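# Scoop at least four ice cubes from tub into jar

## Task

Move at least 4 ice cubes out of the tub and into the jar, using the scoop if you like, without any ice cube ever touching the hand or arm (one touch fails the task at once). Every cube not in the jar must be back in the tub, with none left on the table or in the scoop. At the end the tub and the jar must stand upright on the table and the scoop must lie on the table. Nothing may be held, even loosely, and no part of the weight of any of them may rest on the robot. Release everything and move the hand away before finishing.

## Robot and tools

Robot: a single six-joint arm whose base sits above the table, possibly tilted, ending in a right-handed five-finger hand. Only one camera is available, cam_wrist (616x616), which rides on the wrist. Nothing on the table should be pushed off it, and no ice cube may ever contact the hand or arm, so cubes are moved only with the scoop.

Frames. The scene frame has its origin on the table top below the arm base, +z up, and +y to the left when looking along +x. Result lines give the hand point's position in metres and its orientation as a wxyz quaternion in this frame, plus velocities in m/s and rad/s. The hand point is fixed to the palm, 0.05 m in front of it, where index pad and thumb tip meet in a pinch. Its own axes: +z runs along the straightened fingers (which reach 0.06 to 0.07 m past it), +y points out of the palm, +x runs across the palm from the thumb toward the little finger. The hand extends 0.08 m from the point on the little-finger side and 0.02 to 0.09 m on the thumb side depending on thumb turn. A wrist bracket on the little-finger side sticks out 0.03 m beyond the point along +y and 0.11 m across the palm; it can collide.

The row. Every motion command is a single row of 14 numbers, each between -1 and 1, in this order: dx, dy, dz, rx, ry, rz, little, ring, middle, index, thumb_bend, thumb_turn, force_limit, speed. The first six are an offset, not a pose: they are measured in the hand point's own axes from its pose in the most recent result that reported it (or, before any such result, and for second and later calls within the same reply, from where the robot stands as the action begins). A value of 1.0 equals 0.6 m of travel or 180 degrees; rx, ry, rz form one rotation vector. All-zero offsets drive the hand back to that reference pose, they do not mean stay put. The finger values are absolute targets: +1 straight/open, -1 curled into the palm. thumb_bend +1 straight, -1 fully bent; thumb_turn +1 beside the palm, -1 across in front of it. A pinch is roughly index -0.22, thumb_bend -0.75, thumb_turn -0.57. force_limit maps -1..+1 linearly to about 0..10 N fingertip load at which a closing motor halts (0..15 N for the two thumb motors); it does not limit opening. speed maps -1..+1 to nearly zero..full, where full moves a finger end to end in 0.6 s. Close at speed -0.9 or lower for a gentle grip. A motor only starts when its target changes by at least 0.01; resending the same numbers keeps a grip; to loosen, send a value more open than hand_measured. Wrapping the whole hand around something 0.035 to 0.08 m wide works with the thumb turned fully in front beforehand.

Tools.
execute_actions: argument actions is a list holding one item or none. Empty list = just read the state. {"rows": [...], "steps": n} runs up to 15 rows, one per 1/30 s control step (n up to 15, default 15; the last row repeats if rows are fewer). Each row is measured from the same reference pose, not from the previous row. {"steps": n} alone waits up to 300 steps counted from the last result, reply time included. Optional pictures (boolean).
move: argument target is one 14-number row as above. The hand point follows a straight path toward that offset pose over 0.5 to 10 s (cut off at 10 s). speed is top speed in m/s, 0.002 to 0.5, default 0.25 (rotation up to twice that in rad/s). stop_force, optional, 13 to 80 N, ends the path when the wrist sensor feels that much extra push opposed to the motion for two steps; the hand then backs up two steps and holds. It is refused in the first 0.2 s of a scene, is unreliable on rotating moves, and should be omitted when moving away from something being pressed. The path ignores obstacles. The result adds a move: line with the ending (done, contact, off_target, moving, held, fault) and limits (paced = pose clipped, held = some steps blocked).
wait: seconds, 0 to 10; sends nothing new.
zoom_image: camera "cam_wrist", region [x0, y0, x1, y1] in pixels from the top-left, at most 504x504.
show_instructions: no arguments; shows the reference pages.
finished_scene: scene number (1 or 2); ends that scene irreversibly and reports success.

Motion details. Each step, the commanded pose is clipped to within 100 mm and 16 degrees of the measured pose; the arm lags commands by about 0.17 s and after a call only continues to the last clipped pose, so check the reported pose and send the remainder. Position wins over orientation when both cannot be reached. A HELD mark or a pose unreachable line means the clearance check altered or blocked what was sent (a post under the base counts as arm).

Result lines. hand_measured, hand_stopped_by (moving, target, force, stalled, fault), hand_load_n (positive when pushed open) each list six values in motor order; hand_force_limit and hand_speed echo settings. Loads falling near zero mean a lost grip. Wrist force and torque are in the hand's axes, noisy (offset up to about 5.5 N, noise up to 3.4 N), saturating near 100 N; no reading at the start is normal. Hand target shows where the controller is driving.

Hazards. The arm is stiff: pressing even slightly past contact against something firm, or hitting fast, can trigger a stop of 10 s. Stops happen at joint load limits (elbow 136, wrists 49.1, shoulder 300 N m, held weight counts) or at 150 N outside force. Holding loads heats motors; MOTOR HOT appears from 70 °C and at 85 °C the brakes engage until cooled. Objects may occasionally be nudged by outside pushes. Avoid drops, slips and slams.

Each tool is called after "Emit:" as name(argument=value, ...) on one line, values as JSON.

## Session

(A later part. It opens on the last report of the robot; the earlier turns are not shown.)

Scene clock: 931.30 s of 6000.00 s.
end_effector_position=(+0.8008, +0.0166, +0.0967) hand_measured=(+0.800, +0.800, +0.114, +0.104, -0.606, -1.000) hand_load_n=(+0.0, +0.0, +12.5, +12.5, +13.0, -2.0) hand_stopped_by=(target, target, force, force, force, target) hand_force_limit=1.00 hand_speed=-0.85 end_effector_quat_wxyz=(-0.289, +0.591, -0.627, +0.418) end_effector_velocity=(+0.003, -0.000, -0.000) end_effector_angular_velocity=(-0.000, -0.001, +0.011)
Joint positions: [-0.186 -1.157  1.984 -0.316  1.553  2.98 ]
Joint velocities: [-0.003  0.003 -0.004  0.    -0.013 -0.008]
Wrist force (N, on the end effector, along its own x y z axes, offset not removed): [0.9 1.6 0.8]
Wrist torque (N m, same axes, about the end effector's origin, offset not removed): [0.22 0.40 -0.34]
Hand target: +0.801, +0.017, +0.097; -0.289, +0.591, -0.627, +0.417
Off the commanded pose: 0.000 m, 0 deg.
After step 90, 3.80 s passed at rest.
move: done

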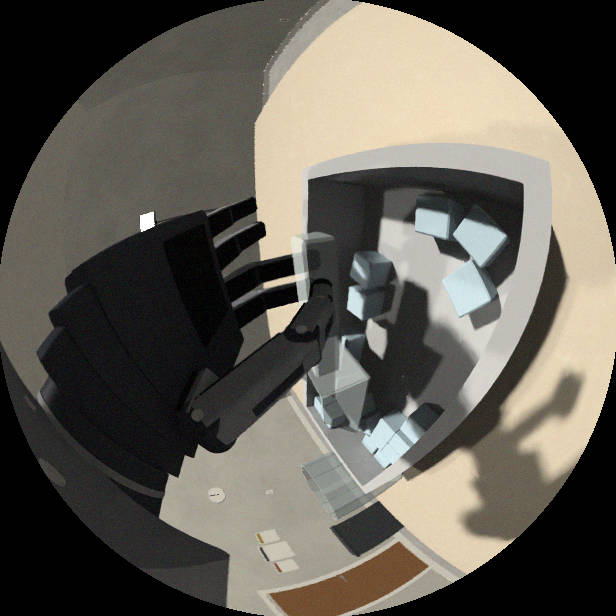

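Emit:
move(target=[0.025,-0.014,0.031,0,0.008,-0.014,0.8,0.8,-1,-1,-0.7,-1,1,-0.85], speed=0.03)

Emit:
move(target=[-0.05,-0.008,-0.005,0,0,0,0.8,0.8,-1,-1,-0.7,-1,1,-0.85], speed=0.03)

Emit:
zoom_image(camera="cam_wrist", region=[280,330,430,480])

Scene clock: 939.07 s of 6000.00 s.
end_effector_position=(+0.8187, -0.0009, +0.0969) hand_measured=(+0.800, +0.800, +0.114, +0.104, -0.606, -1.000) hand_load_n=(+0.0, +0.0, +14.0, +9.0, +14.5, -4.5) hand_stopped_by=(target, target, force, force, force, target) hand_force_limit=1.00 hand_speed=-0.85 end_effector_quat_wxyz=(-0.272, +0.599, -0.618, +0.431) end_effector_velocity=(+0.002, -0.002, +0.001) end_effector_angular_velocity=(-0.004, -0.002, -0.000)
Joint positions: [-0.192 -1.135  1.946 -0.305  1.572  2.933]
Joint velocities: [-0.001  0.001 -0.004  0.     0.002 -0.003]
Wrist force (N, on the end effector, along its own x y z axes, offset not removed): [-3.2 0.0 -3.6]
Wrist torque (N m, same axes, about the end effector's origin, offset not removed): [0.24 -0.36 -0.09]
Hand target: +0.819, -0.001, +0.097; -0.272, +0.599, -0.618, +0.431
Off the commanded pose: 0.000 m, 0 deg.
After step 90, 3.60 s passed at rest.
move: done

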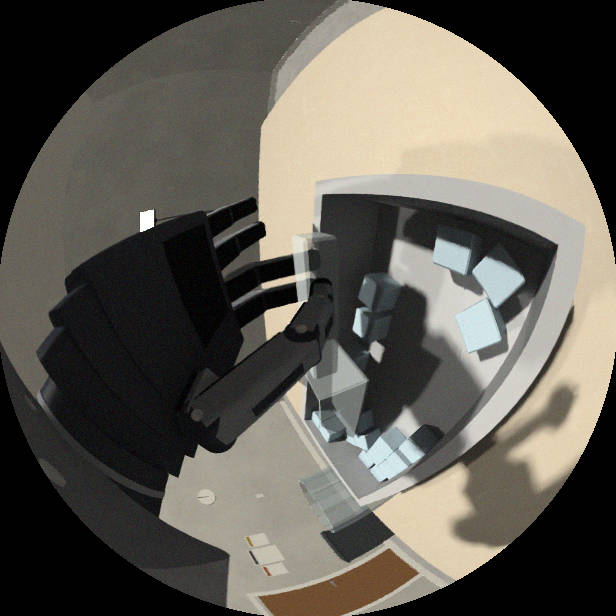

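Scene clock: 940.40 s of 6000.00 s.
end_effector_position=(+0.8226, +0.0292, +0.0970) hand_measured=(+0.800, +0.800, +0.114, +0.104, -0.606, -1.000) hand_load_n=(+0.0, +0.0, +13.5, +11.5, +13.0, -3.5) hand_stopped_by=(target, target, force, force, force, target) hand_force_limit=1.00 hand_speed=-0.85 end_effector_quat_wxyz=(-0.272, +0.599, -0.618, +0.431) end_effector_velocity=(+0.000, +0.001, -0.001) end_effector_angular_velocity=(+0.000, +0.000, -0.001)
Joint positions: [-0.142 -1.127  1.933 -0.299  1.617  2.958]
Joint velocities: [ 0.003  0.002 -0.001 -0.001  0.003  0.002]
Wrist force (N, on the end effector, along its own x y z axes, offset not removed): [1.1 0.4 0.6]
Wrist torque (N m, same axes, about the end effector's origin, offset not removed): [0.20 0.11 -0.22]
Hand target: +0.823, +0.029, +0.097; -0.272, +0.599, -0.618, +0.431
Off the commanded pose: 0.000 m, 0 deg.
move: done

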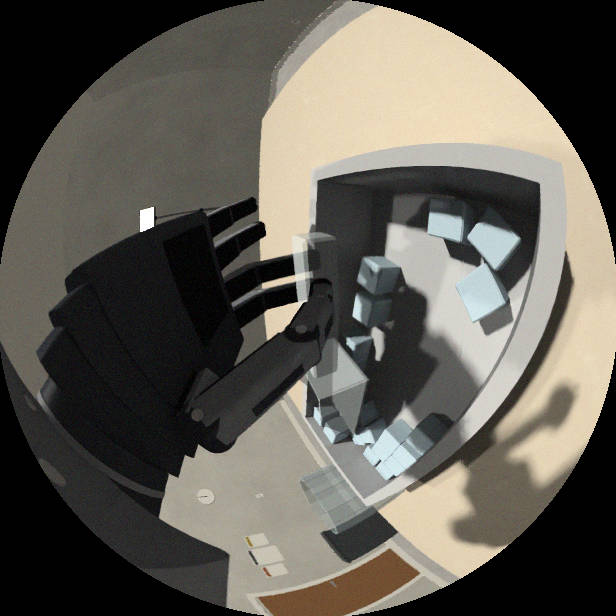

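Region (280, 330, 430, 480) of cam_wrist's 616x616 image, scaled by 3.360, with more detail than that image has.

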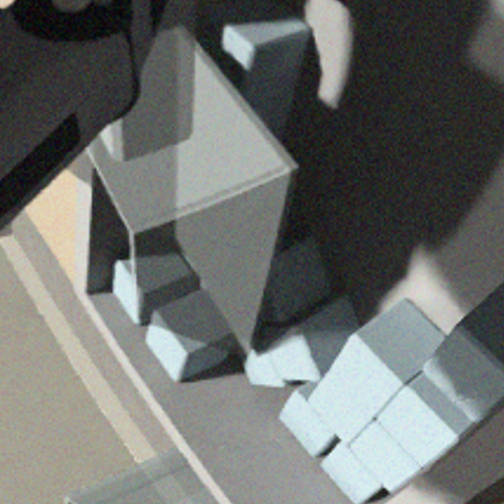

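Emit:
move(target=[0.07,0.025,-0.06,0,0,0,0.8,0.8,-1,-1,-0.7,-1,1,-0.85], speed=0.08)

Emit:
move(target=[0.42,0.067,0.039,0,0,0,0.8,0.8,-1,-1,-0.7,-1,1,-0.85], speed=0.08)

Emit:
zoom_image(camera="cam_wrist", region=[260,330,460,530])

Scene clock: 950.03 s of 6000.00 s.
end_effector_position=(+0.7789, -0.0056, +0.1090) hand_measured=(+0.800, +0.800, +0.114, +0.104, -0.606, -1.000) hand_load_n=(+0.0, +0.0, +12.0, +13.5, +13.0, -0.5) hand_stopped_by=(target, target, force, force, force, target) hand_force_limit=1.00 hand_speed=-0.85 end_effector_quat_wxyz=(-0.272, +0.599, -0.618, +0.431) end_effector_velocity=(-0.002, -0.001, +0.000) end_effector_angular_velocity=(-0.000, +0.001, +0.001)
Joint positions: [-0.217 -1.202  2.023 -0.314  1.55   2.921]
Joint velocities: [-0.003 -0.003  0.004 -0.    -0.003 -0.002]
Wrist force (N, on the end effector, along its own x y z axes, offset not removed): [-2.3 3.0 1.0]
Wrist torque (N m, same axes, about the end effector's origin, offset not removed): [0.40 0.06 -0.20]
Hand target: +0.779, -0.006, +0.109; -0.272, +0.599, -0.618, +0.431
Off the commanded pose: 0.000 m, 0 deg.
After step 90, 5.47 s passed at rest.
move: done

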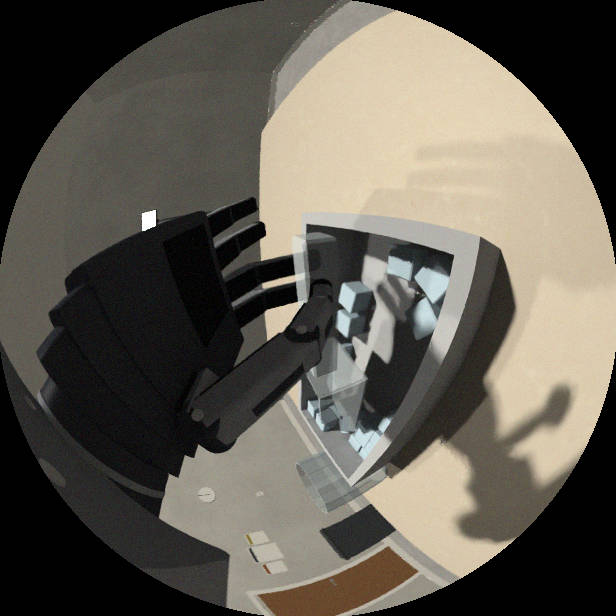

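Scene clock: 953.70 s of 6000.00 s.
end_effector_position=(+0.7448, -0.2596, +0.1087) hand_measured=(+0.800, +0.800, +0.114, +0.104, -0.606, -1.000) hand_load_n=(+0.0, +0.0, +12.0, +13.5, +12.5, -0.5) hand_stopped_by=(target, target, force, force, force, target) hand_force_limit=1.00 hand_speed=-0.85 end_effector_quat_wxyz=(-0.271, +0.599, -0.618, +0.431) end_effector_velocity=(-0.001, -0.002, -0.000) end_effector_angular_velocity=(+0.000, +0.000, -0.000)
Joint positions: [-0.652 -1.177  1.991 -0.26   1.174  2.697]
Joint velocities: [-0.003  0.    -0.001  0.001 -0.003 -0.002]
Wrist force (N, on the end effector, along its own x y z axes, offset not removed): [-7.8 0.5 0.4]
Wrist torque (N m, same axes, about the end effector's origin, offset not removed): [0.15 0.36 -0.27]
Hand target: +0.745, -0.260, +0.109; -0.271, +0.599, -0.618, +0.431
Off the commanded pose: 0.000 m, 0 deg.
move: done

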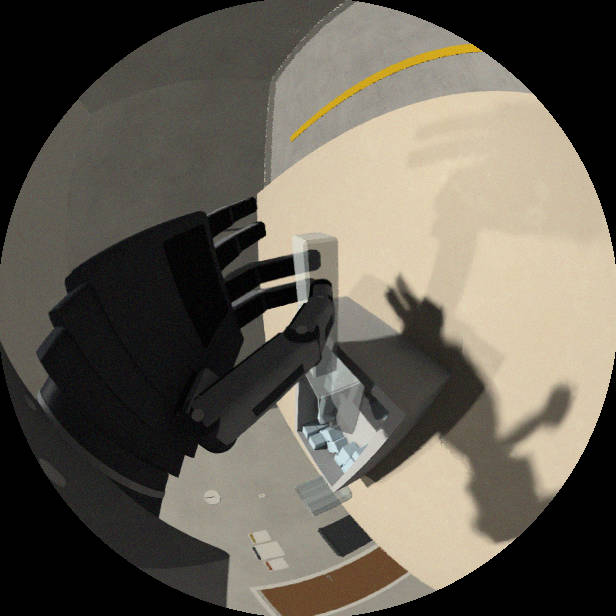

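Region (260, 330, 460, 530) of cam_wrist's 616x616 image, scaled by 2.520, with more detail than that image has.

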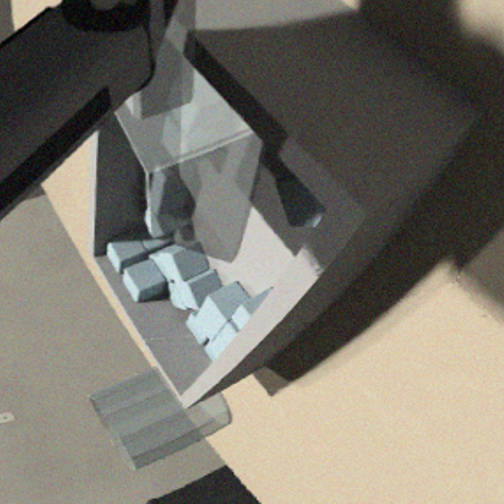

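Emit:
move(target=[-0.122,-0.028,-0.083,-0.01,0.047,0.027,0.8,0.8,-0.9,-0.9,-0.7,-1,1,-0.85], speed=0.08)

Emit:
move(target=[0,0,0,0,0.05,-0.087,0.8,0.8,-0.9,-0.9,-0.7,-1,1,-0.85], speed=0.08)

Emit:
zoom_image(camera="cam_wrist", region=[240,330,440,530])

Scene clock: 962.87 s of 6000.00 s.
end_effector_position=(+0.7207, -0.1767, +0.1338) hand_measured=(+0.800, +0.800, +0.114, +0.104, -0.606, -1.000) hand_load_n=(+0.0, +0.0, +12.0, +13.5, +13.0, -0.5) hand_stopped_by=(target, target, force, force, force, target) hand_force_limit=1.00 hand_speed=-0.85 end_effector_quat_wxyz=(+0.234, -0.543, +0.667, -0.452) end_effector_velocity=(-0.000, +0.002, +0.000) end_effector_angular_velocity=(+0.001, -0.001, -0.005)
Joint positions: [-0.492 -1.286  2.086 -0.29   1.461  2.872]
Joint velocities: [ 0.005 -0.002  0.001 -0.001  0.008  0.006]
Wrist force (N, on the end effector, along its own x y z axes, offset not removed): [-1.5 1.4 0.8]
Wrist torque (N m, same axes, about the end effector's origin, offset not removed): [0.27 0.00 -0.13]
Hand target: +0.721, -0.176, +0.134; +0.234, -0.543, +0.667, -0.453
Off the commanded pose: 0.000 m, 0 deg.
After step 90, 4.60 s passed at rest.
move: done

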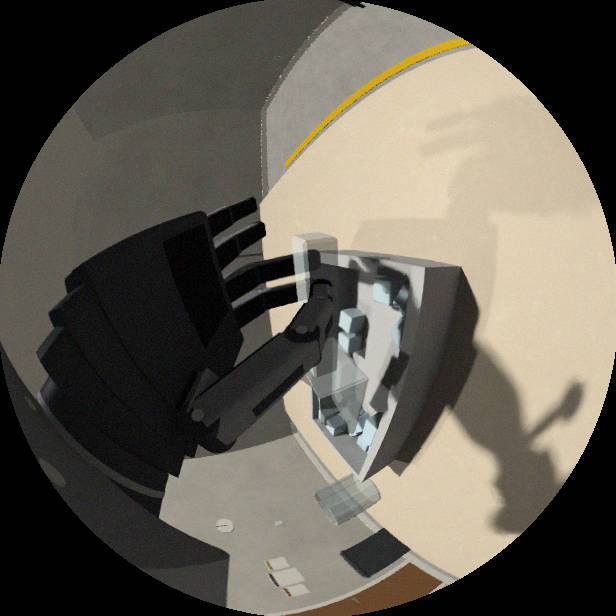

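Scene clock: 965.17 s of 6000.00 s.
end_effector_position=(+0.7207, -0.1766, +0.1339) hand_measured=(+0.800, +0.800, +0.114, +0.104, -0.606, -1.000) hand_load_n=(+0.0, +0.0, +12.0, +13.5, +13.0, -0.5) hand_stopped_by=(target, target, force, force, force, target) hand_force_limit=1.00 hand_speed=-0.85 end_effector_quat_wxyz=(-0.118, +0.592, -0.604, +0.521) end_effector_velocity=(-0.001, +0.001, -0.001) end_effector_angular_velocity=(-0.012, +0.007, -0.000)
Joint positions: [-0.382 -1.273  2.084 -0.359  1.704  2.65 ]
Joint velocities: [ 0.005  0.002  0.001 -0.004  0.011 -0.011]
Wrist force (N, on the end effector, along its own x y z axes, offset not removed): [-3.2 3.3 1.6]
Wrist torque (N m, same axes, about the end effector's origin, offset not removed): [0.46 0.18 -0.21]
Hand target: +0.721, -0.177, +0.134; -0.117, +0.592, -0.603, +0.521
Off the commanded pose: 0.000 m, 0 deg.
move: done

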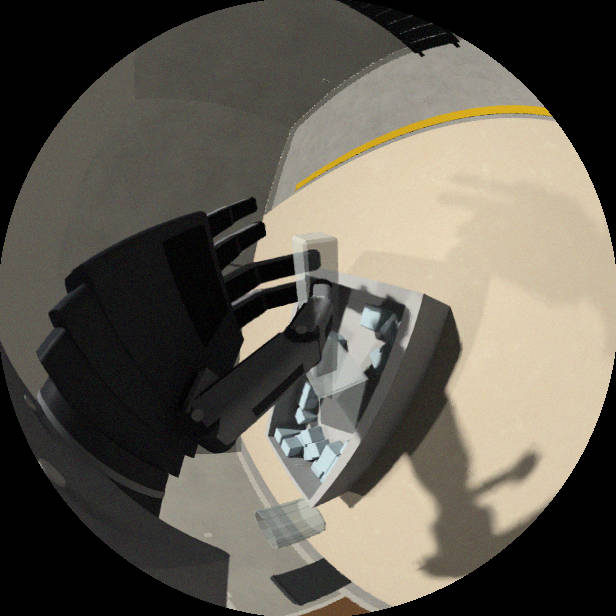

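Region (240, 330, 440, 530) of cam_wrist's 616x616 image, scaled by 2.520, with more detail than that image has.

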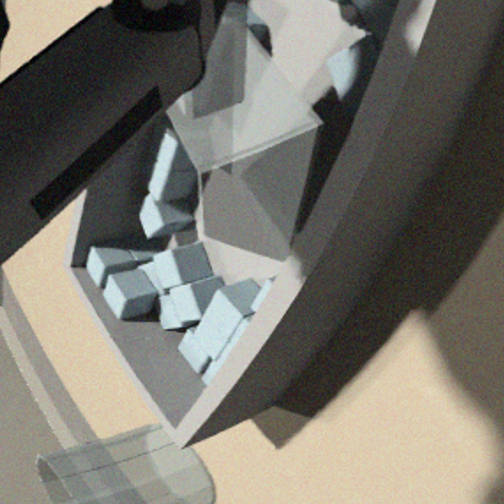

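Emit:
move(target=[-0.01,0.0165,0.0095,0,0,0,0.8,0.8,-0.9,-0.9,-0.7,-1,1,-0.85], speed=0.02)

Emit:
move(target=[-0.074,-0.05,0.008,0,0,0,0.8,0.8,-0.9,-0.9,-0.7,-1,1,-0.85], speed=0.03)

Emit:
zoom_image(camera="cam_wrist", region=[240,330,440,530])

Scene clock: 974.57 s of 6000.00 s.
end_effector_position=(+0.7208, -0.1768, +0.1212) hand_measured=(+0.800, +0.800, +0.114, +0.104, -0.606, -1.000) hand_load_n=(+0.0, +0.0, +11.5, +13.0, +14.0, -1.0) hand_stopped_by=(target, target, force, force, force, target) hand_force_limit=1.00 hand_speed=-0.85 end_effector_quat_wxyz=(-0.118, +0.592, -0.604, +0.521) end_effector_velocity=(+0.001, -0.000, -0.001) end_effector_angular_velocity=(-0.000, -0.000, -0.000)
Joint positions: [-0.382 -1.255  2.091 -0.383  1.703  2.65 ]
Joint velocities: [-0.     0.002 -0.    -0.003  0.    -0.   ]
Wrist force (N, on the end effector, along its own x y z axes, offset not removed): [-1.1 -0.9 -0.9]
Wrist torque (N m, same axes, about the end effector's origin, offset not removed): [0.21 0.23 0.02]
Hand target: +0.721, -0.177, +0.121; -0.118, +0.592, -0.604, +0.521
Off the commanded pose: 0.000 m, 0 deg.
After step 90, 5.47 s passed at rest.
move: done

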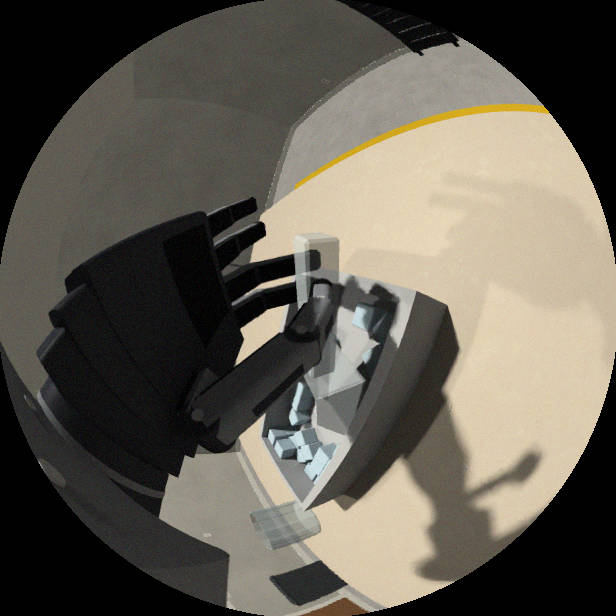

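Scene clock: 976.70 s of 6000.00 s.
end_effector_position=(+0.7541, -0.1347, +0.1212) hand_measured=(+0.800, +0.800, +0.114, +0.104, -0.606, -1.000) hand_load_n=(+0.0, +0.0, +11.5, +12.0, +14.0, -2.0) hand_stopped_by=(target, target, force, force, force, target) hand_force_limit=1.00 hand_speed=-0.85 end_effector_quat_wxyz=(-0.118, +0.592, -0.604, +0.521) end_effector_velocity=(+0.002, +0.001, +0.000) end_effector_angular_velocity=(-0.000, -0.001, -0.000)
Joint positions: [-0.286 -1.213  2.029 -0.355  1.789  2.693]
Joint velocities: [ 0.003  0.002 -0.003  0.001  0.003  0.002]
Wrist force (N, on the end effector, along its own x y z axes, offset not removed): [-0.5 -0.3 -1.6]
Wrist torque (N m, same axes, about the end effector's origin, offset not removed): [0.34 -0.02 0.02]
Hand target: +0.754, -0.135, +0.121; -0.118, +0.592, -0.604, +0.521
Off the commanded pose: 0.000 m, 0 deg.
move: done

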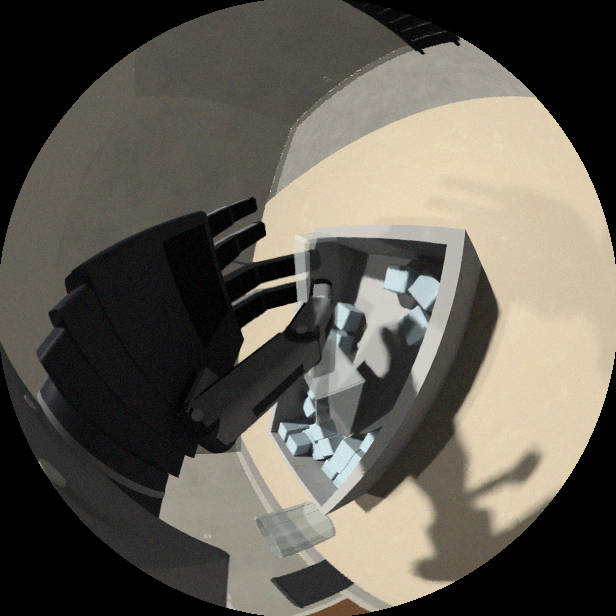

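Region (240, 330, 440, 530) of cam_wrist's 616x616 image, scaled by 2.520, with more detail than that image has.

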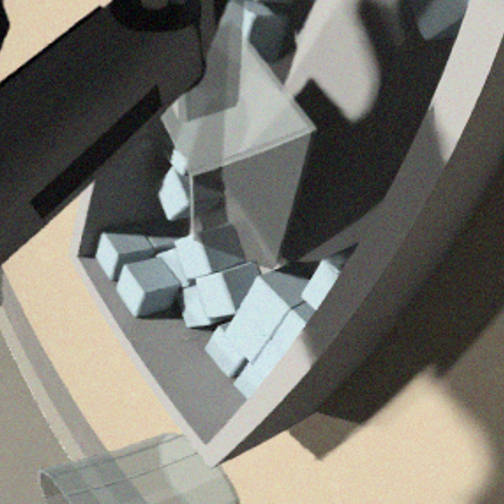

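Emit:
move(target=[-0.06,-0.024,-0.021,0,0,0,0.8,0.8,-0.9,-0.9,-0.7,-1,1,-0.85], speed=0.03)

Emit:
zoom_image(camera="cam_wrist", region=[240,330,440,530])

Scene clock: 982.53 s of 6000.00 s.
end_effector_position=(+0.7627, -0.0950, +0.1206) hand_measured=(+0.800, +0.800, +0.114, +0.104, -0.606, -1.000) hand_load_n=(+0.0, +0.0, +10.5, +12.5, +15.5, -1.0) hand_stopped_by=(target, target, force, force, force, target) hand_force_limit=1.00 hand_speed=-0.85 end_effector_quat_wxyz=(-0.118, +0.592, -0.604, +0.521) end_effector_velocity=(+0.000, +0.002, -0.000) end_effector_angular_velocity=(-0.000, -0.000, -0.000)
Joint positions: [-0.214 -1.199  2.009 -0.342  1.854  2.726]
Joint velocities: [ 0.004  0.001 -0.    -0.     0.003  0.001]
Wrist force (N, on the end effector, along its own x y z axes, offset not removed): [4.3 0.4 -0.2]
Wrist torque (N m, same axes, about the end effector's origin, offset not removed): [0.56 0.05 0.16]
Hand target: +0.763, -0.095, +0.121; -0.118, +0.592, -0.604, +0.521
Off the commanded pose: 0.000 m, 0 deg.
After step 90, 1.17 s passed at rest.
move: done

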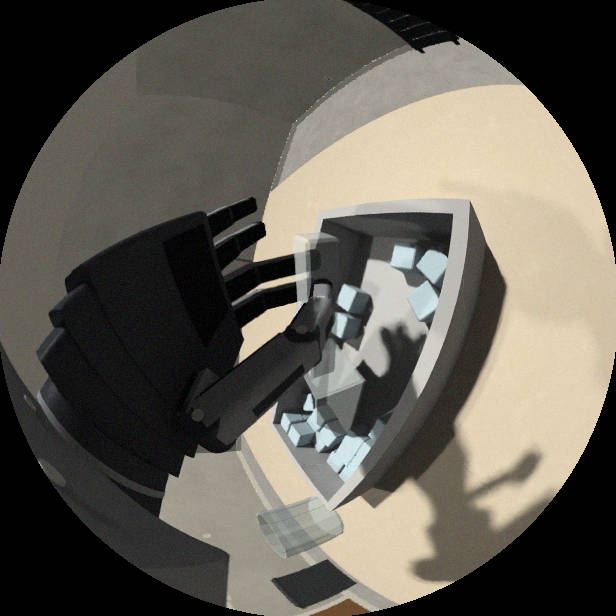

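Region (240, 330, 440, 530) of cam_wrist's 616x616 image, scaled by 2.520, with more detail than that image has.

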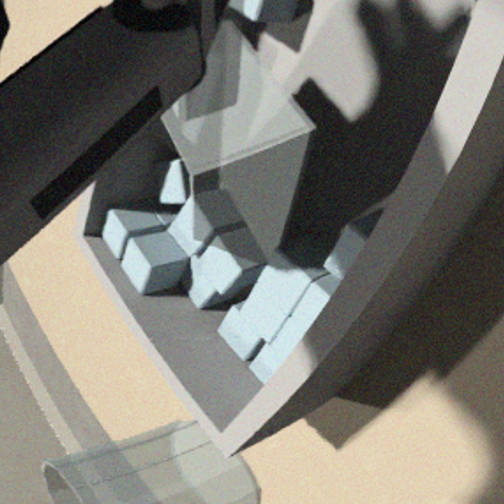

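Emit:
move(target=[0.004,0.01,-0.013,0,0,0,0.8,0.8,-0.9,-0.9,-0.7,-1,1,-0.85], speed=0.03)

Emit:
move(target=[-0.037,-0.014,-0.014,0,0,0,0.8,0.8,-0.9,-0.9,-0.7,-1,1,-0.85], speed=0.03)

Emit:
zoom_image(camera="cam_wrist", region=[240,330,440,530])

Scene clock: 991.37 s of 6000.00 s.
end_effector_position=(+0.7528, -0.0947, +0.1205) hand_measured=(+0.800, +0.800, +0.114, +0.104, -0.606, -1.000) hand_load_n=(+0.0, +0.0, +7.5, +18.0, +15.0, +5.0) hand_stopped_by=(target, target, force, force, force, target) hand_force_limit=1.00 hand_speed=-0.85 end_effector_quat_wxyz=(-0.118, +0.592, -0.604, +0.521) end_effector_velocity=(-0.002, +0.001, -0.000) end_effector_angular_velocity=(+0.000, -0.000, +0.000)
Joint positions: [-0.218 -1.212  2.029 -0.35   1.85   2.724]
Joint velocities: [-0.    -0.003  0.005 -0.002 -0.001 -0.   ]
Wrist force (N, on the end effector, along its own x y z axes, offset not removed): [-3.7 -3.2 1.0]
Wrist torque (N m, same axes, about the end effector's origin, offset not removed): [-0.02 0.70 0.00]
Hand target: +0.753, -0.095, +0.120; -0.118, +0.592, -0.604, +0.521
Off the commanded pose: 0.000 m, 0 deg.
After step 90, 5.07 s passed at rest.
move: done

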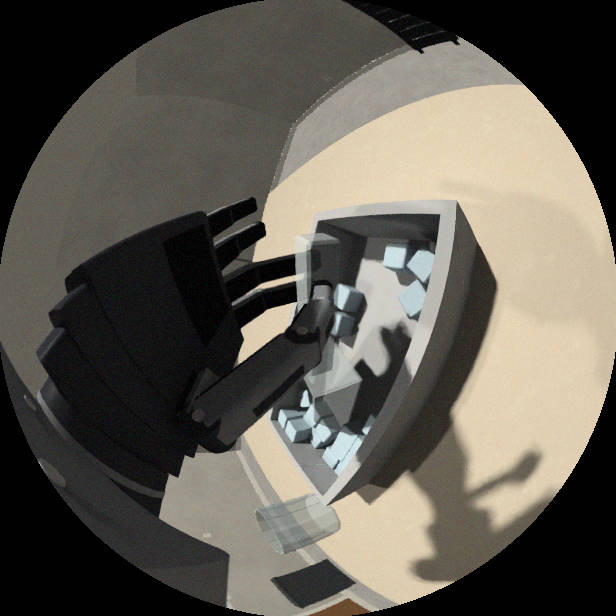

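Scene clock: 992.53 s of 6000.00 s.
end_effector_position=(+0.7574, -0.0701, +0.1200) hand_measured=(+0.800, +0.800, +0.114, +0.104, -0.604, -1.000) hand_load_n=(+0.0, +0.0, +10.0, +13.0, +15.5, +0.0) hand_stopped_by=(target, target, force, force, force, target) hand_force_limit=1.00 hand_speed=-0.85 end_effector_quat_wxyz=(-0.118, +0.592, -0.604, +0.521) end_effector_velocity=(+0.001, +0.002, -0.000) end_effector_angular_velocity=(-0.000, -0.001, +0.000)
Joint positions: [-0.173 -1.202  2.016 -0.34   1.89   2.746]
Joint velocities: [ 0.004  0.001 -0.002 -0.001  0.004  0.002]
Wrist force (N, on the end effector, along its own x y z axes, offset not removed): [3.8 0.4 0.1]
Wrist torque (N m, same axes, about the end effector's origin, offset not removed): [0.48 0.12 0.12]
Hand target: +0.757, -0.070, +0.120; -0.118, +0.592, -0.604, +0.521
Off the commanded pose: 0.000 m, 0 deg.
move: done

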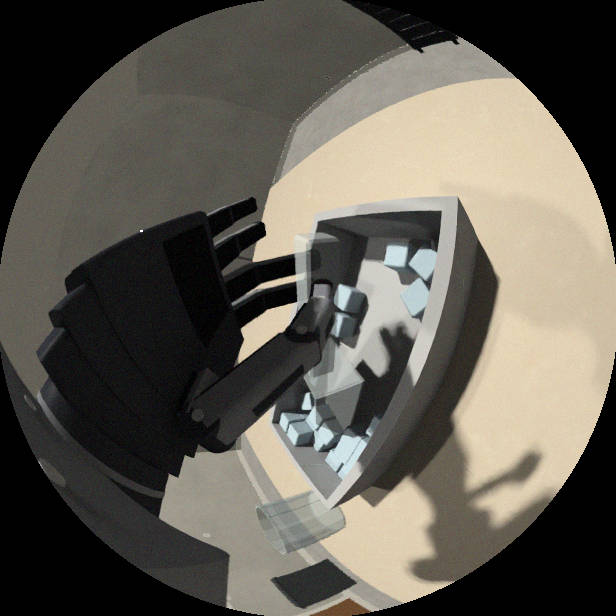

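Region (240, 330, 440, 530) of cam_wrist's 616x616 image, scaled by 2.520, with more detail than that image has.

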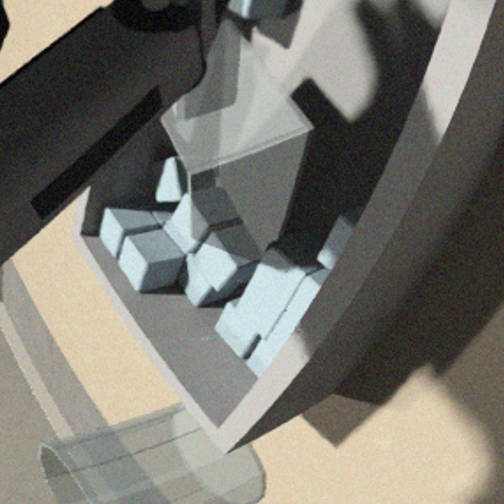

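Emit:
move(target=[-0.012,0.029,0.0165,0,-0.0195,0.034,0.8,0.8,-0.9,-0.9,-0.7,-1,1,-0.85], speed=0.03)

Emit:
move(target=[-0.025,-0.033,0.037,0.016,-0.036,-0.021,0.8,0.8,-0.9,-0.9,-0.7,-1,1,-0.85], speed=0.03)

Emit:
zoom_image(camera="cam_wrist", region=[240,330,440,530])

Scene clock: 1002.20 s of 6000.00 s.
end_effector_position=(+0.7566, -0.0732, +0.0992) hand_measured=(+0.800, +0.800, +0.114, +0.104, -0.604, -1.000) hand_load_n=(+0.0, +0.0, +10.5, +12.5, +15.0, -1.0) hand_stopped_by=(target, target, force, force, force, target) hand_force_limit=1.00 hand_speed=-0.85 end_effector_quat_wxyz=(+0.164, -0.575, +0.630, -0.496) end_effector_velocity=(+0.001, -0.000, -0.001) end_effector_angular_velocity=(+0.010, -0.005, +0.001)
Joint positions: [-0.218 -1.191  2.039 -0.358  1.793  2.836]
Joint velocities: [-0.004  0.002  0.    -0.002 -0.009  0.008]
Wrist force (N, on the end effector, along its own x y z axes, offset not removed): [2.5 -1.1 -1.5]
Wrist torque (N m, same axes, about the end effector's origin, offset not removed): [0.41 0.19 0.04]
Hand target: +0.757, -0.073, +0.099; +0.164, -0.574, +0.631, -0.496
Off the commanded pose: 0.000 m, 0 deg.
After step 90, 4.40 s passed at rest.
move: done

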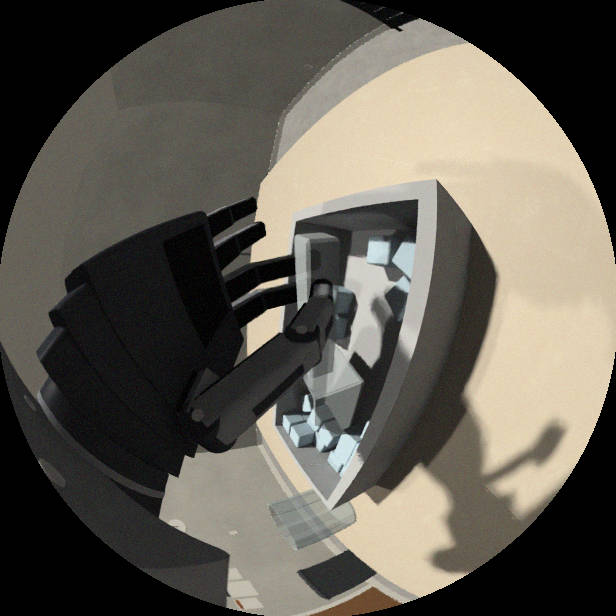

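Scene clock: 1004.80 s of 6000.00 s.
end_effector_position=(+0.7890, -0.0666, +0.0997) hand_measured=(+0.800, +0.800, +0.114, +0.104, -0.604, -1.000) hand_load_n=(+0.0, +0.0, +12.0, +10.5, +14.5, -3.5) hand_stopped_by=(target, target, force, force, force, target) hand_force_limit=1.00 hand_speed=-0.85 end_effector_quat_wxyz=(-0.197, +0.618, -0.588, +0.483) end_effector_velocity=(+0.001, +0.001, +0.000) end_effector_angular_velocity=(-0.000, -0.000, +0.008)
Joint positions: [-0.241 -1.168  1.999 -0.352  1.65   2.758]
Joint velocities: [-0.001  0.001 -0.001 -0.    -0.008 -0.004]
Wrist force (N, on the end effector, along its own x y z axes, offset not removed): [2.0 -0.2 -2.4]
Wrist torque (N m, same axes, about the end effector's origin, offset not removed): [0.36 0.09 -0.02]
Hand target: +0.789, -0.067, +0.100; -0.197, +0.618, -0.588, +0.483
Off the commanded pose: 0.000 m, 0 deg.
move: done

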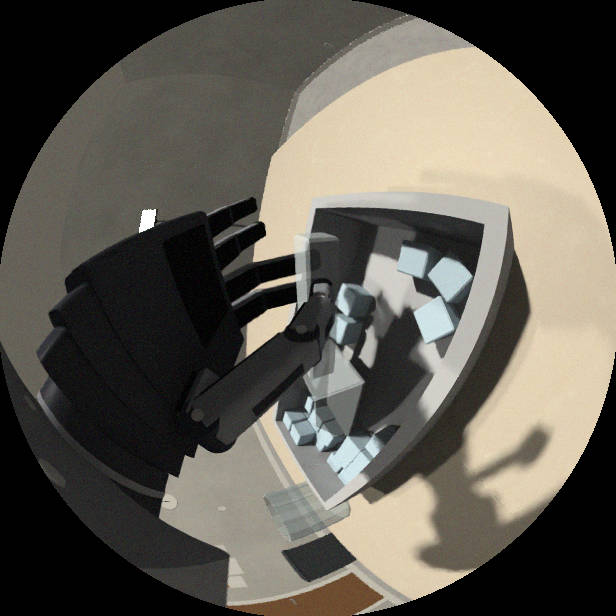

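Region (240, 330, 440, 530) of cam_wrist's 616x616 image, scaled by 2.520, with more detail than that image has.

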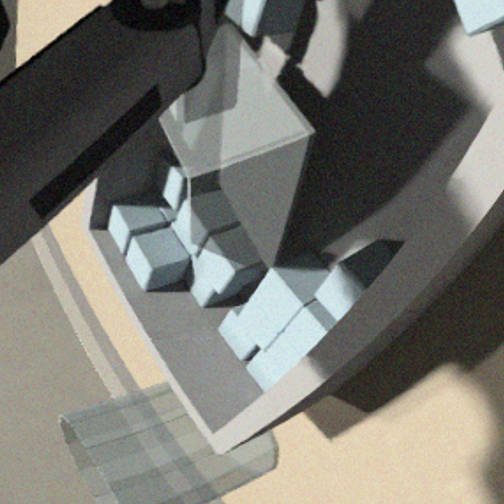

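Emit:
move(target=[0.128,-0.034,-0.002,0,0,0,0.8,0.8,-0.9,-0.9,-0.7,-1,1,-0.85], speed=0.06)

Emit:
move(target=[0,-0.008,0.013,0.041,-0.09,-0.052,0.8,0.8,-0.9,-0.9,-0.7,-1,1,-0.85], speed=0.1)

Emit:
move(target=[-0.008,0.017,0.01,0,0.022,-0.038,0.8,0.8,-0.9,-0.9,-0.7,-1,1,-0.85], speed=0.05)

Emit:
zoom_image(camera="cam_wrist", region=[240,300,470,530])

Scene clock: 1024.03 s of 6000.00 s.
end_effector_position=(+0.7868, -0.1318, +0.1447) hand_measured=(+0.800, +0.800, +0.114, +0.104, -0.604, -1.000) hand_load_n=(+0.0, +0.0, +11.0, +12.5, +13.5, -1.0) hand_stopped_by=(target, target, force, force, force, target) hand_force_limit=1.00 hand_speed=-0.85 end_effector_quat_wxyz=(-0.197, +0.618, -0.588, +0.483) end_effector_velocity=(-0.000, -0.001, +0.000) end_effector_angular_velocity=(+0.002, +0.001, -0.001)
Joint positions: [-0.35  -1.224  1.975 -0.273  1.553  2.707]
Joint velocities: [-0.003 -0.    -0.001  0.002 -0.003  0.   ]
Wrist force (N, on the end effector, along its own x y z axes, offset not removed): [-2.9 0.2 1.3]
Wrist torque (N m, same axes, about the end effector's origin, offset not removed): [-0.09 0.22 -0.34]
Hand target: +0.787, -0.132, +0.145; -0.197, +0.618, -0.588, +0.483
Off the commanded pose: 0.000 m, 0 deg.
After step 90, 14.50 s passed at rest.
move: done

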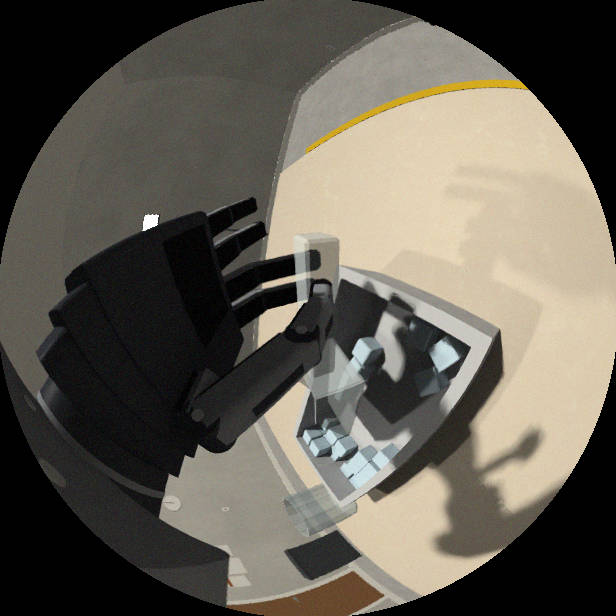

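Scene clock: 1026.13 s of 6000.00 s.
end_effector_position=(+0.7958, -0.1333, +0.1450) hand_measured=(+0.800, +0.800, +0.114, +0.104, -0.604, -1.000) hand_load_n=(+0.0, +0.0, +11.0, +12.5, +13.5, -1.0) hand_stopped_by=(target, target, force, force, force, target) hand_force_limit=1.00 hand_speed=-0.85 end_effector_quat_wxyz=(-0.276, +0.711, -0.471, +0.443) end_effector_velocity=(+0.000, -0.000, +0.000) end_effector_angular_velocity=(-0.001, -0.000, +0.014)
Joint positions: [-0.465 -1.204  1.951 -0.218  1.146  2.477]
Joint velocities: [-0.004  0.002 -0.002  0.005 -0.014 -0.011]
Wrist force (N, on the end effector, along its own x y z axes, offset not removed): [-2.8 1.2 0.1]
Wrist torque (N m, same axes, about the end effector's origin, offset not removed): [0.27 0.12 -0.29]
Hand target: +0.796, -0.133, +0.145; -0.277, +0.711, -0.471, +0.443
Off the commanded pose: 0.000 m, 0 deg.
move: done

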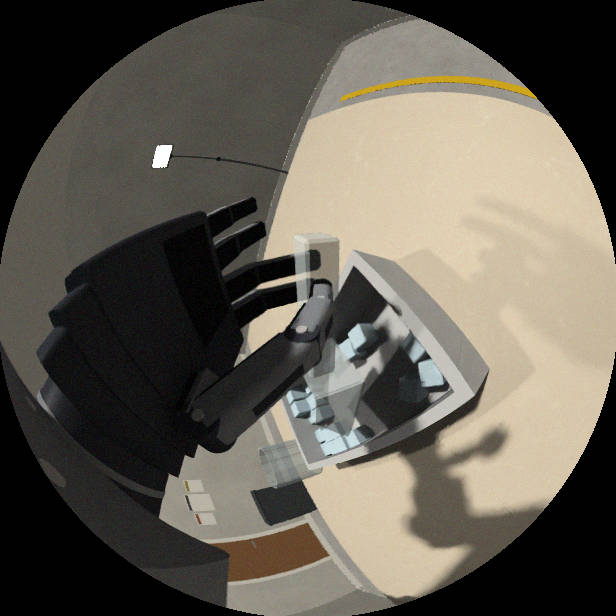

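Scene clock: 1027.77 s of 6000.00 s.
end_effector_position=(+0.7960, -0.1331, +0.1324) hand_measured=(+0.800, +0.800, +0.114, +0.104, -0.604, -1.000) hand_load_n=(+0.0, +0.0, +11.0, +12.5, +13.5, -1.0) hand_stopped_by=(target, target, force, force, force, target) hand_force_limit=1.00 hand_speed=-0.85 end_effector_quat_wxyz=(-0.234, +0.722, -0.437, +0.482) end_effector_velocity=(+0.000, -0.000, -0.001) end_effector_angular_velocity=(-0.012, -0.003, -0.001)
Joint positions: [-0.431 -1.203  1.99  -0.312  1.227  2.394]
Joint velocities: [ 0.003  0.001  0.003 -0.01   0.008 -0.007]
Wrist force (N, on the end effector, along its own x y z axes, offset not removed): [-3.3 2.4 0.2]
Wrist torque (N m, same axes, about the end effector's origin, offset not removed): [0.43 0.23 -0.25]
Hand target: +0.796, -0.133, +0.132; -0.233, +0.722, -0.437, +0.483
Off the commanded pose: 0.000 m, 0 deg.
move: done

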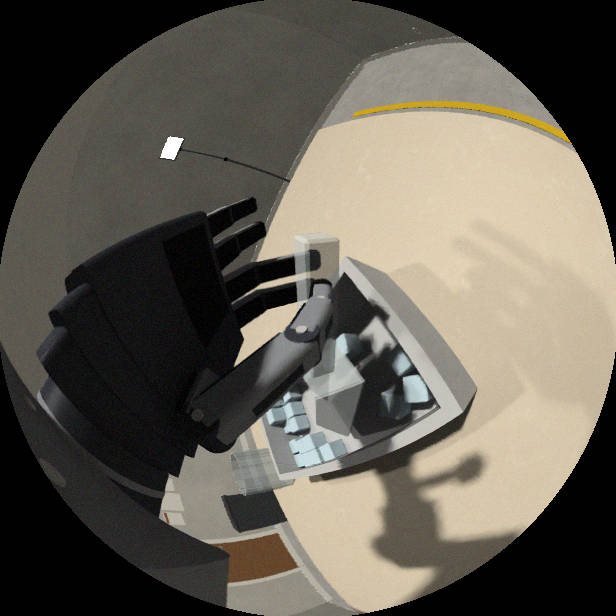

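Region (240, 300, 470, 530) of cam_wrist's 616x616 image, scaled by 2.191, with more detail than that image has.

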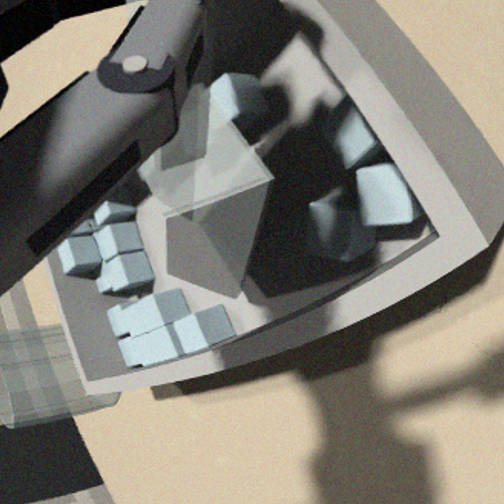

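Emit:
move(target=[0.001,0.047,-0.03,0,0,0,0.8,0.8,-0.9,-0.9,-0.7,-1,1,-0.85], speed=0.03)

Emit:
move(target=[-0.059,-0.032,-0.008,0,0,0,0.8,0.8,-0.9,-0.9,-0.7,-1,1,-0.85], speed=0.03)

Emit:
zoom_image(camera="cam_wrist", region=[220,330,420,530])

Scene clock: 1037.10 s of 6000.00 s.
end_effector_position=(+0.7686, -0.1464, +0.1190) hand_measured=(+0.800, +0.800, +0.114, +0.104, -0.604, -1.000) hand_load_n=(+0.0, +0.0, +8.5, +15.0, +14.5, +1.5) hand_stopped_by=(target, target, force, force, force, target) hand_force_limit=1.00 hand_speed=-0.85 end_effector_quat_wxyz=(-0.233, +0.722, -0.437, +0.482) end_effector_velocity=(-0.002, -0.001, -0.001) end_effector_angular_velocity=(+0.000, -0.000, -0.000)
Joint positions: [-0.476 -1.216  2.044 -0.346  1.188  2.372]
Joint velocities: [-0.003 -0.001  0.003 -0.003 -0.003 -0.001]
Wrist force (N, on the end effector, along its own x y z axes, offset not removed): [-3.9 0.7 1.8]
Wrist torque (N m, same axes, about the end effector's origin, offset not removed): [0.48 0.50 0.04]
Hand target: +0.768, -0.147, +0.119; -0.233, +0.722, -0.437, +0.482
Off the commanded pose: 0.000 m, 0 deg.
After step 90, 4.90 s passed at rest.
move: done

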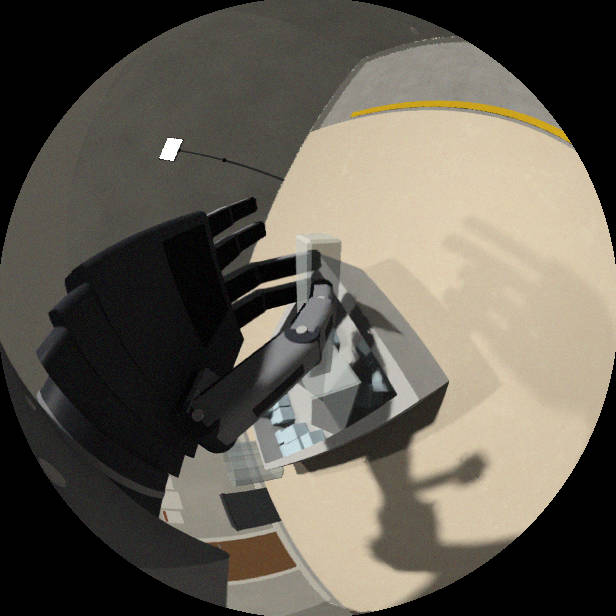

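Scene clock: 1038.77 s of 6000.00 s.
end_effector_position=(+0.7667, -0.1061, +0.1182) hand_measured=(+0.800, +0.800, +0.114, +0.104, -0.604, -1.000) hand_load_n=(+0.0, +0.0, +6.0, +18.0, +17.0, +6.0) hand_stopped_by=(target, target, force, force, force, target) hand_force_limit=1.00 hand_speed=-0.85 end_effector_quat_wxyz=(-0.234, +0.722, -0.437, +0.482) end_effector_velocity=(+0.001, +0.002, +0.001) end_effector_angular_velocity=(-0.001, -0.001, -0.000)
Joint positions: [-0.412 -1.229  2.065 -0.364  1.245  2.404]
Joint velocities: [ 0.003 -0.001 -0.    -0.     0.003  0.002]
Wrist force (N, on the end effector, along its own x y z axes, offset not removed): [-0.4 -2.1 3.5]
Wrist torque (N m, same axes, about the end effector's origin, offset not removed): [0.19 0.96 -0.06]
Hand target: +0.767, -0.106, +0.118; -0.234, +0.722, -0.437, +0.482
Off the commanded pose: 0.000 m, 0 deg.
move: done

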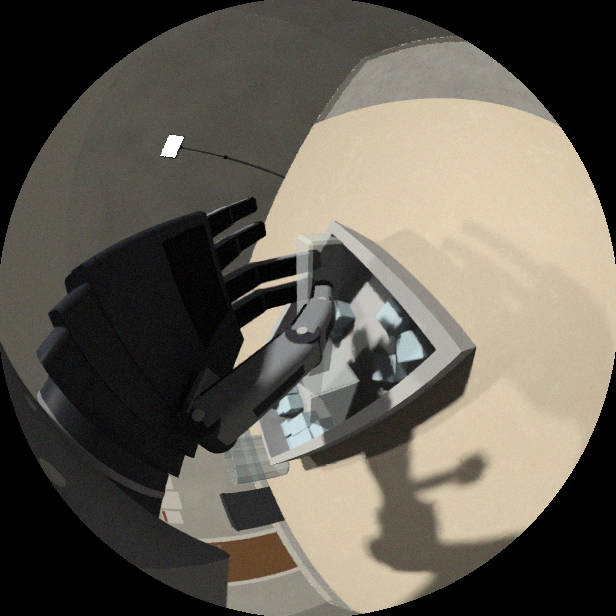

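Region (220, 330, 420, 530) of cam_wrist's 616x616 image, scaled by 2.520, with more detail than that image has.

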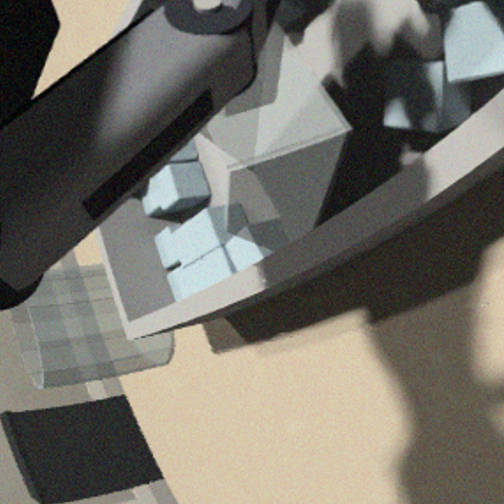

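On the wall; slide along it.

Emit:
move(target=[-0.051,-0.035,0.004,0,0,0,0.8,0.8,-0.9,-0.9,-0.7,-1,1,-0.85], speed=0.03)

Emit:
zoom_image(camera="cam_wrist", region=[220,330,420,530])

Scene clock: 1044.23 s of 6000.00 s.
end_effector_position=(+0.7727, -0.0696, +0.1181) hand_measured=(+0.800, +0.800, +0.114, +0.104, -0.604, -1.000) hand_load_n=(+0.0, +0.0, +11.0, +10.5, +15.0, -3.0) hand_stopped_by=(target, target, force, force, force, target) hand_force_limit=1.00 hand_speed=-0.85 end_effector_quat_wxyz=(-0.234, +0.722, -0.437, +0.482) end_effector_velocity=(+0.001, +0.002, +0.000) end_effector_angular_velocity=(-0.001, -0.000, +0.000)
Joint positions: [-0.345 -1.228  2.063 -0.372  1.305  2.435]
Joint velocities: [ 0.004  0.    -0.001 -0.001  0.003  0.001]
Wrist force (N, on the end effector, along its own x y z axes, offset not removed): [1.2 -0.5 1.5]
Wrist torque (N m, same axes, about the end effector's origin, offset not removed): [0.04 0.16 -0.17]
Hand target: +0.773, -0.069, +0.118; -0.234, +0.722, -0.437, +0.482
Off the commanded pose: 0.000 m, 0 deg.
After step 90, 0.90 s passed at rest.
move: done

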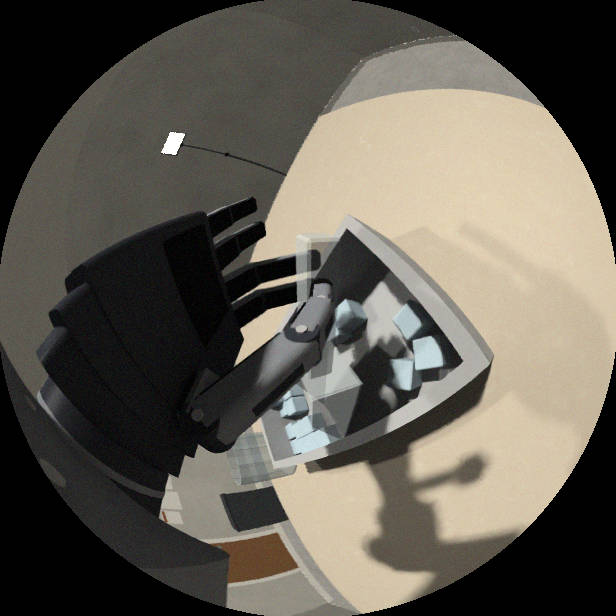

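Region (220, 330, 420, 530) of cam_wrist's 616x616 image, scaled by 2.520, with more detail than that image has.

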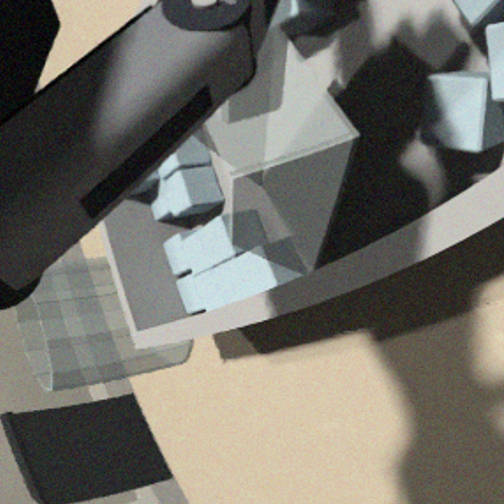

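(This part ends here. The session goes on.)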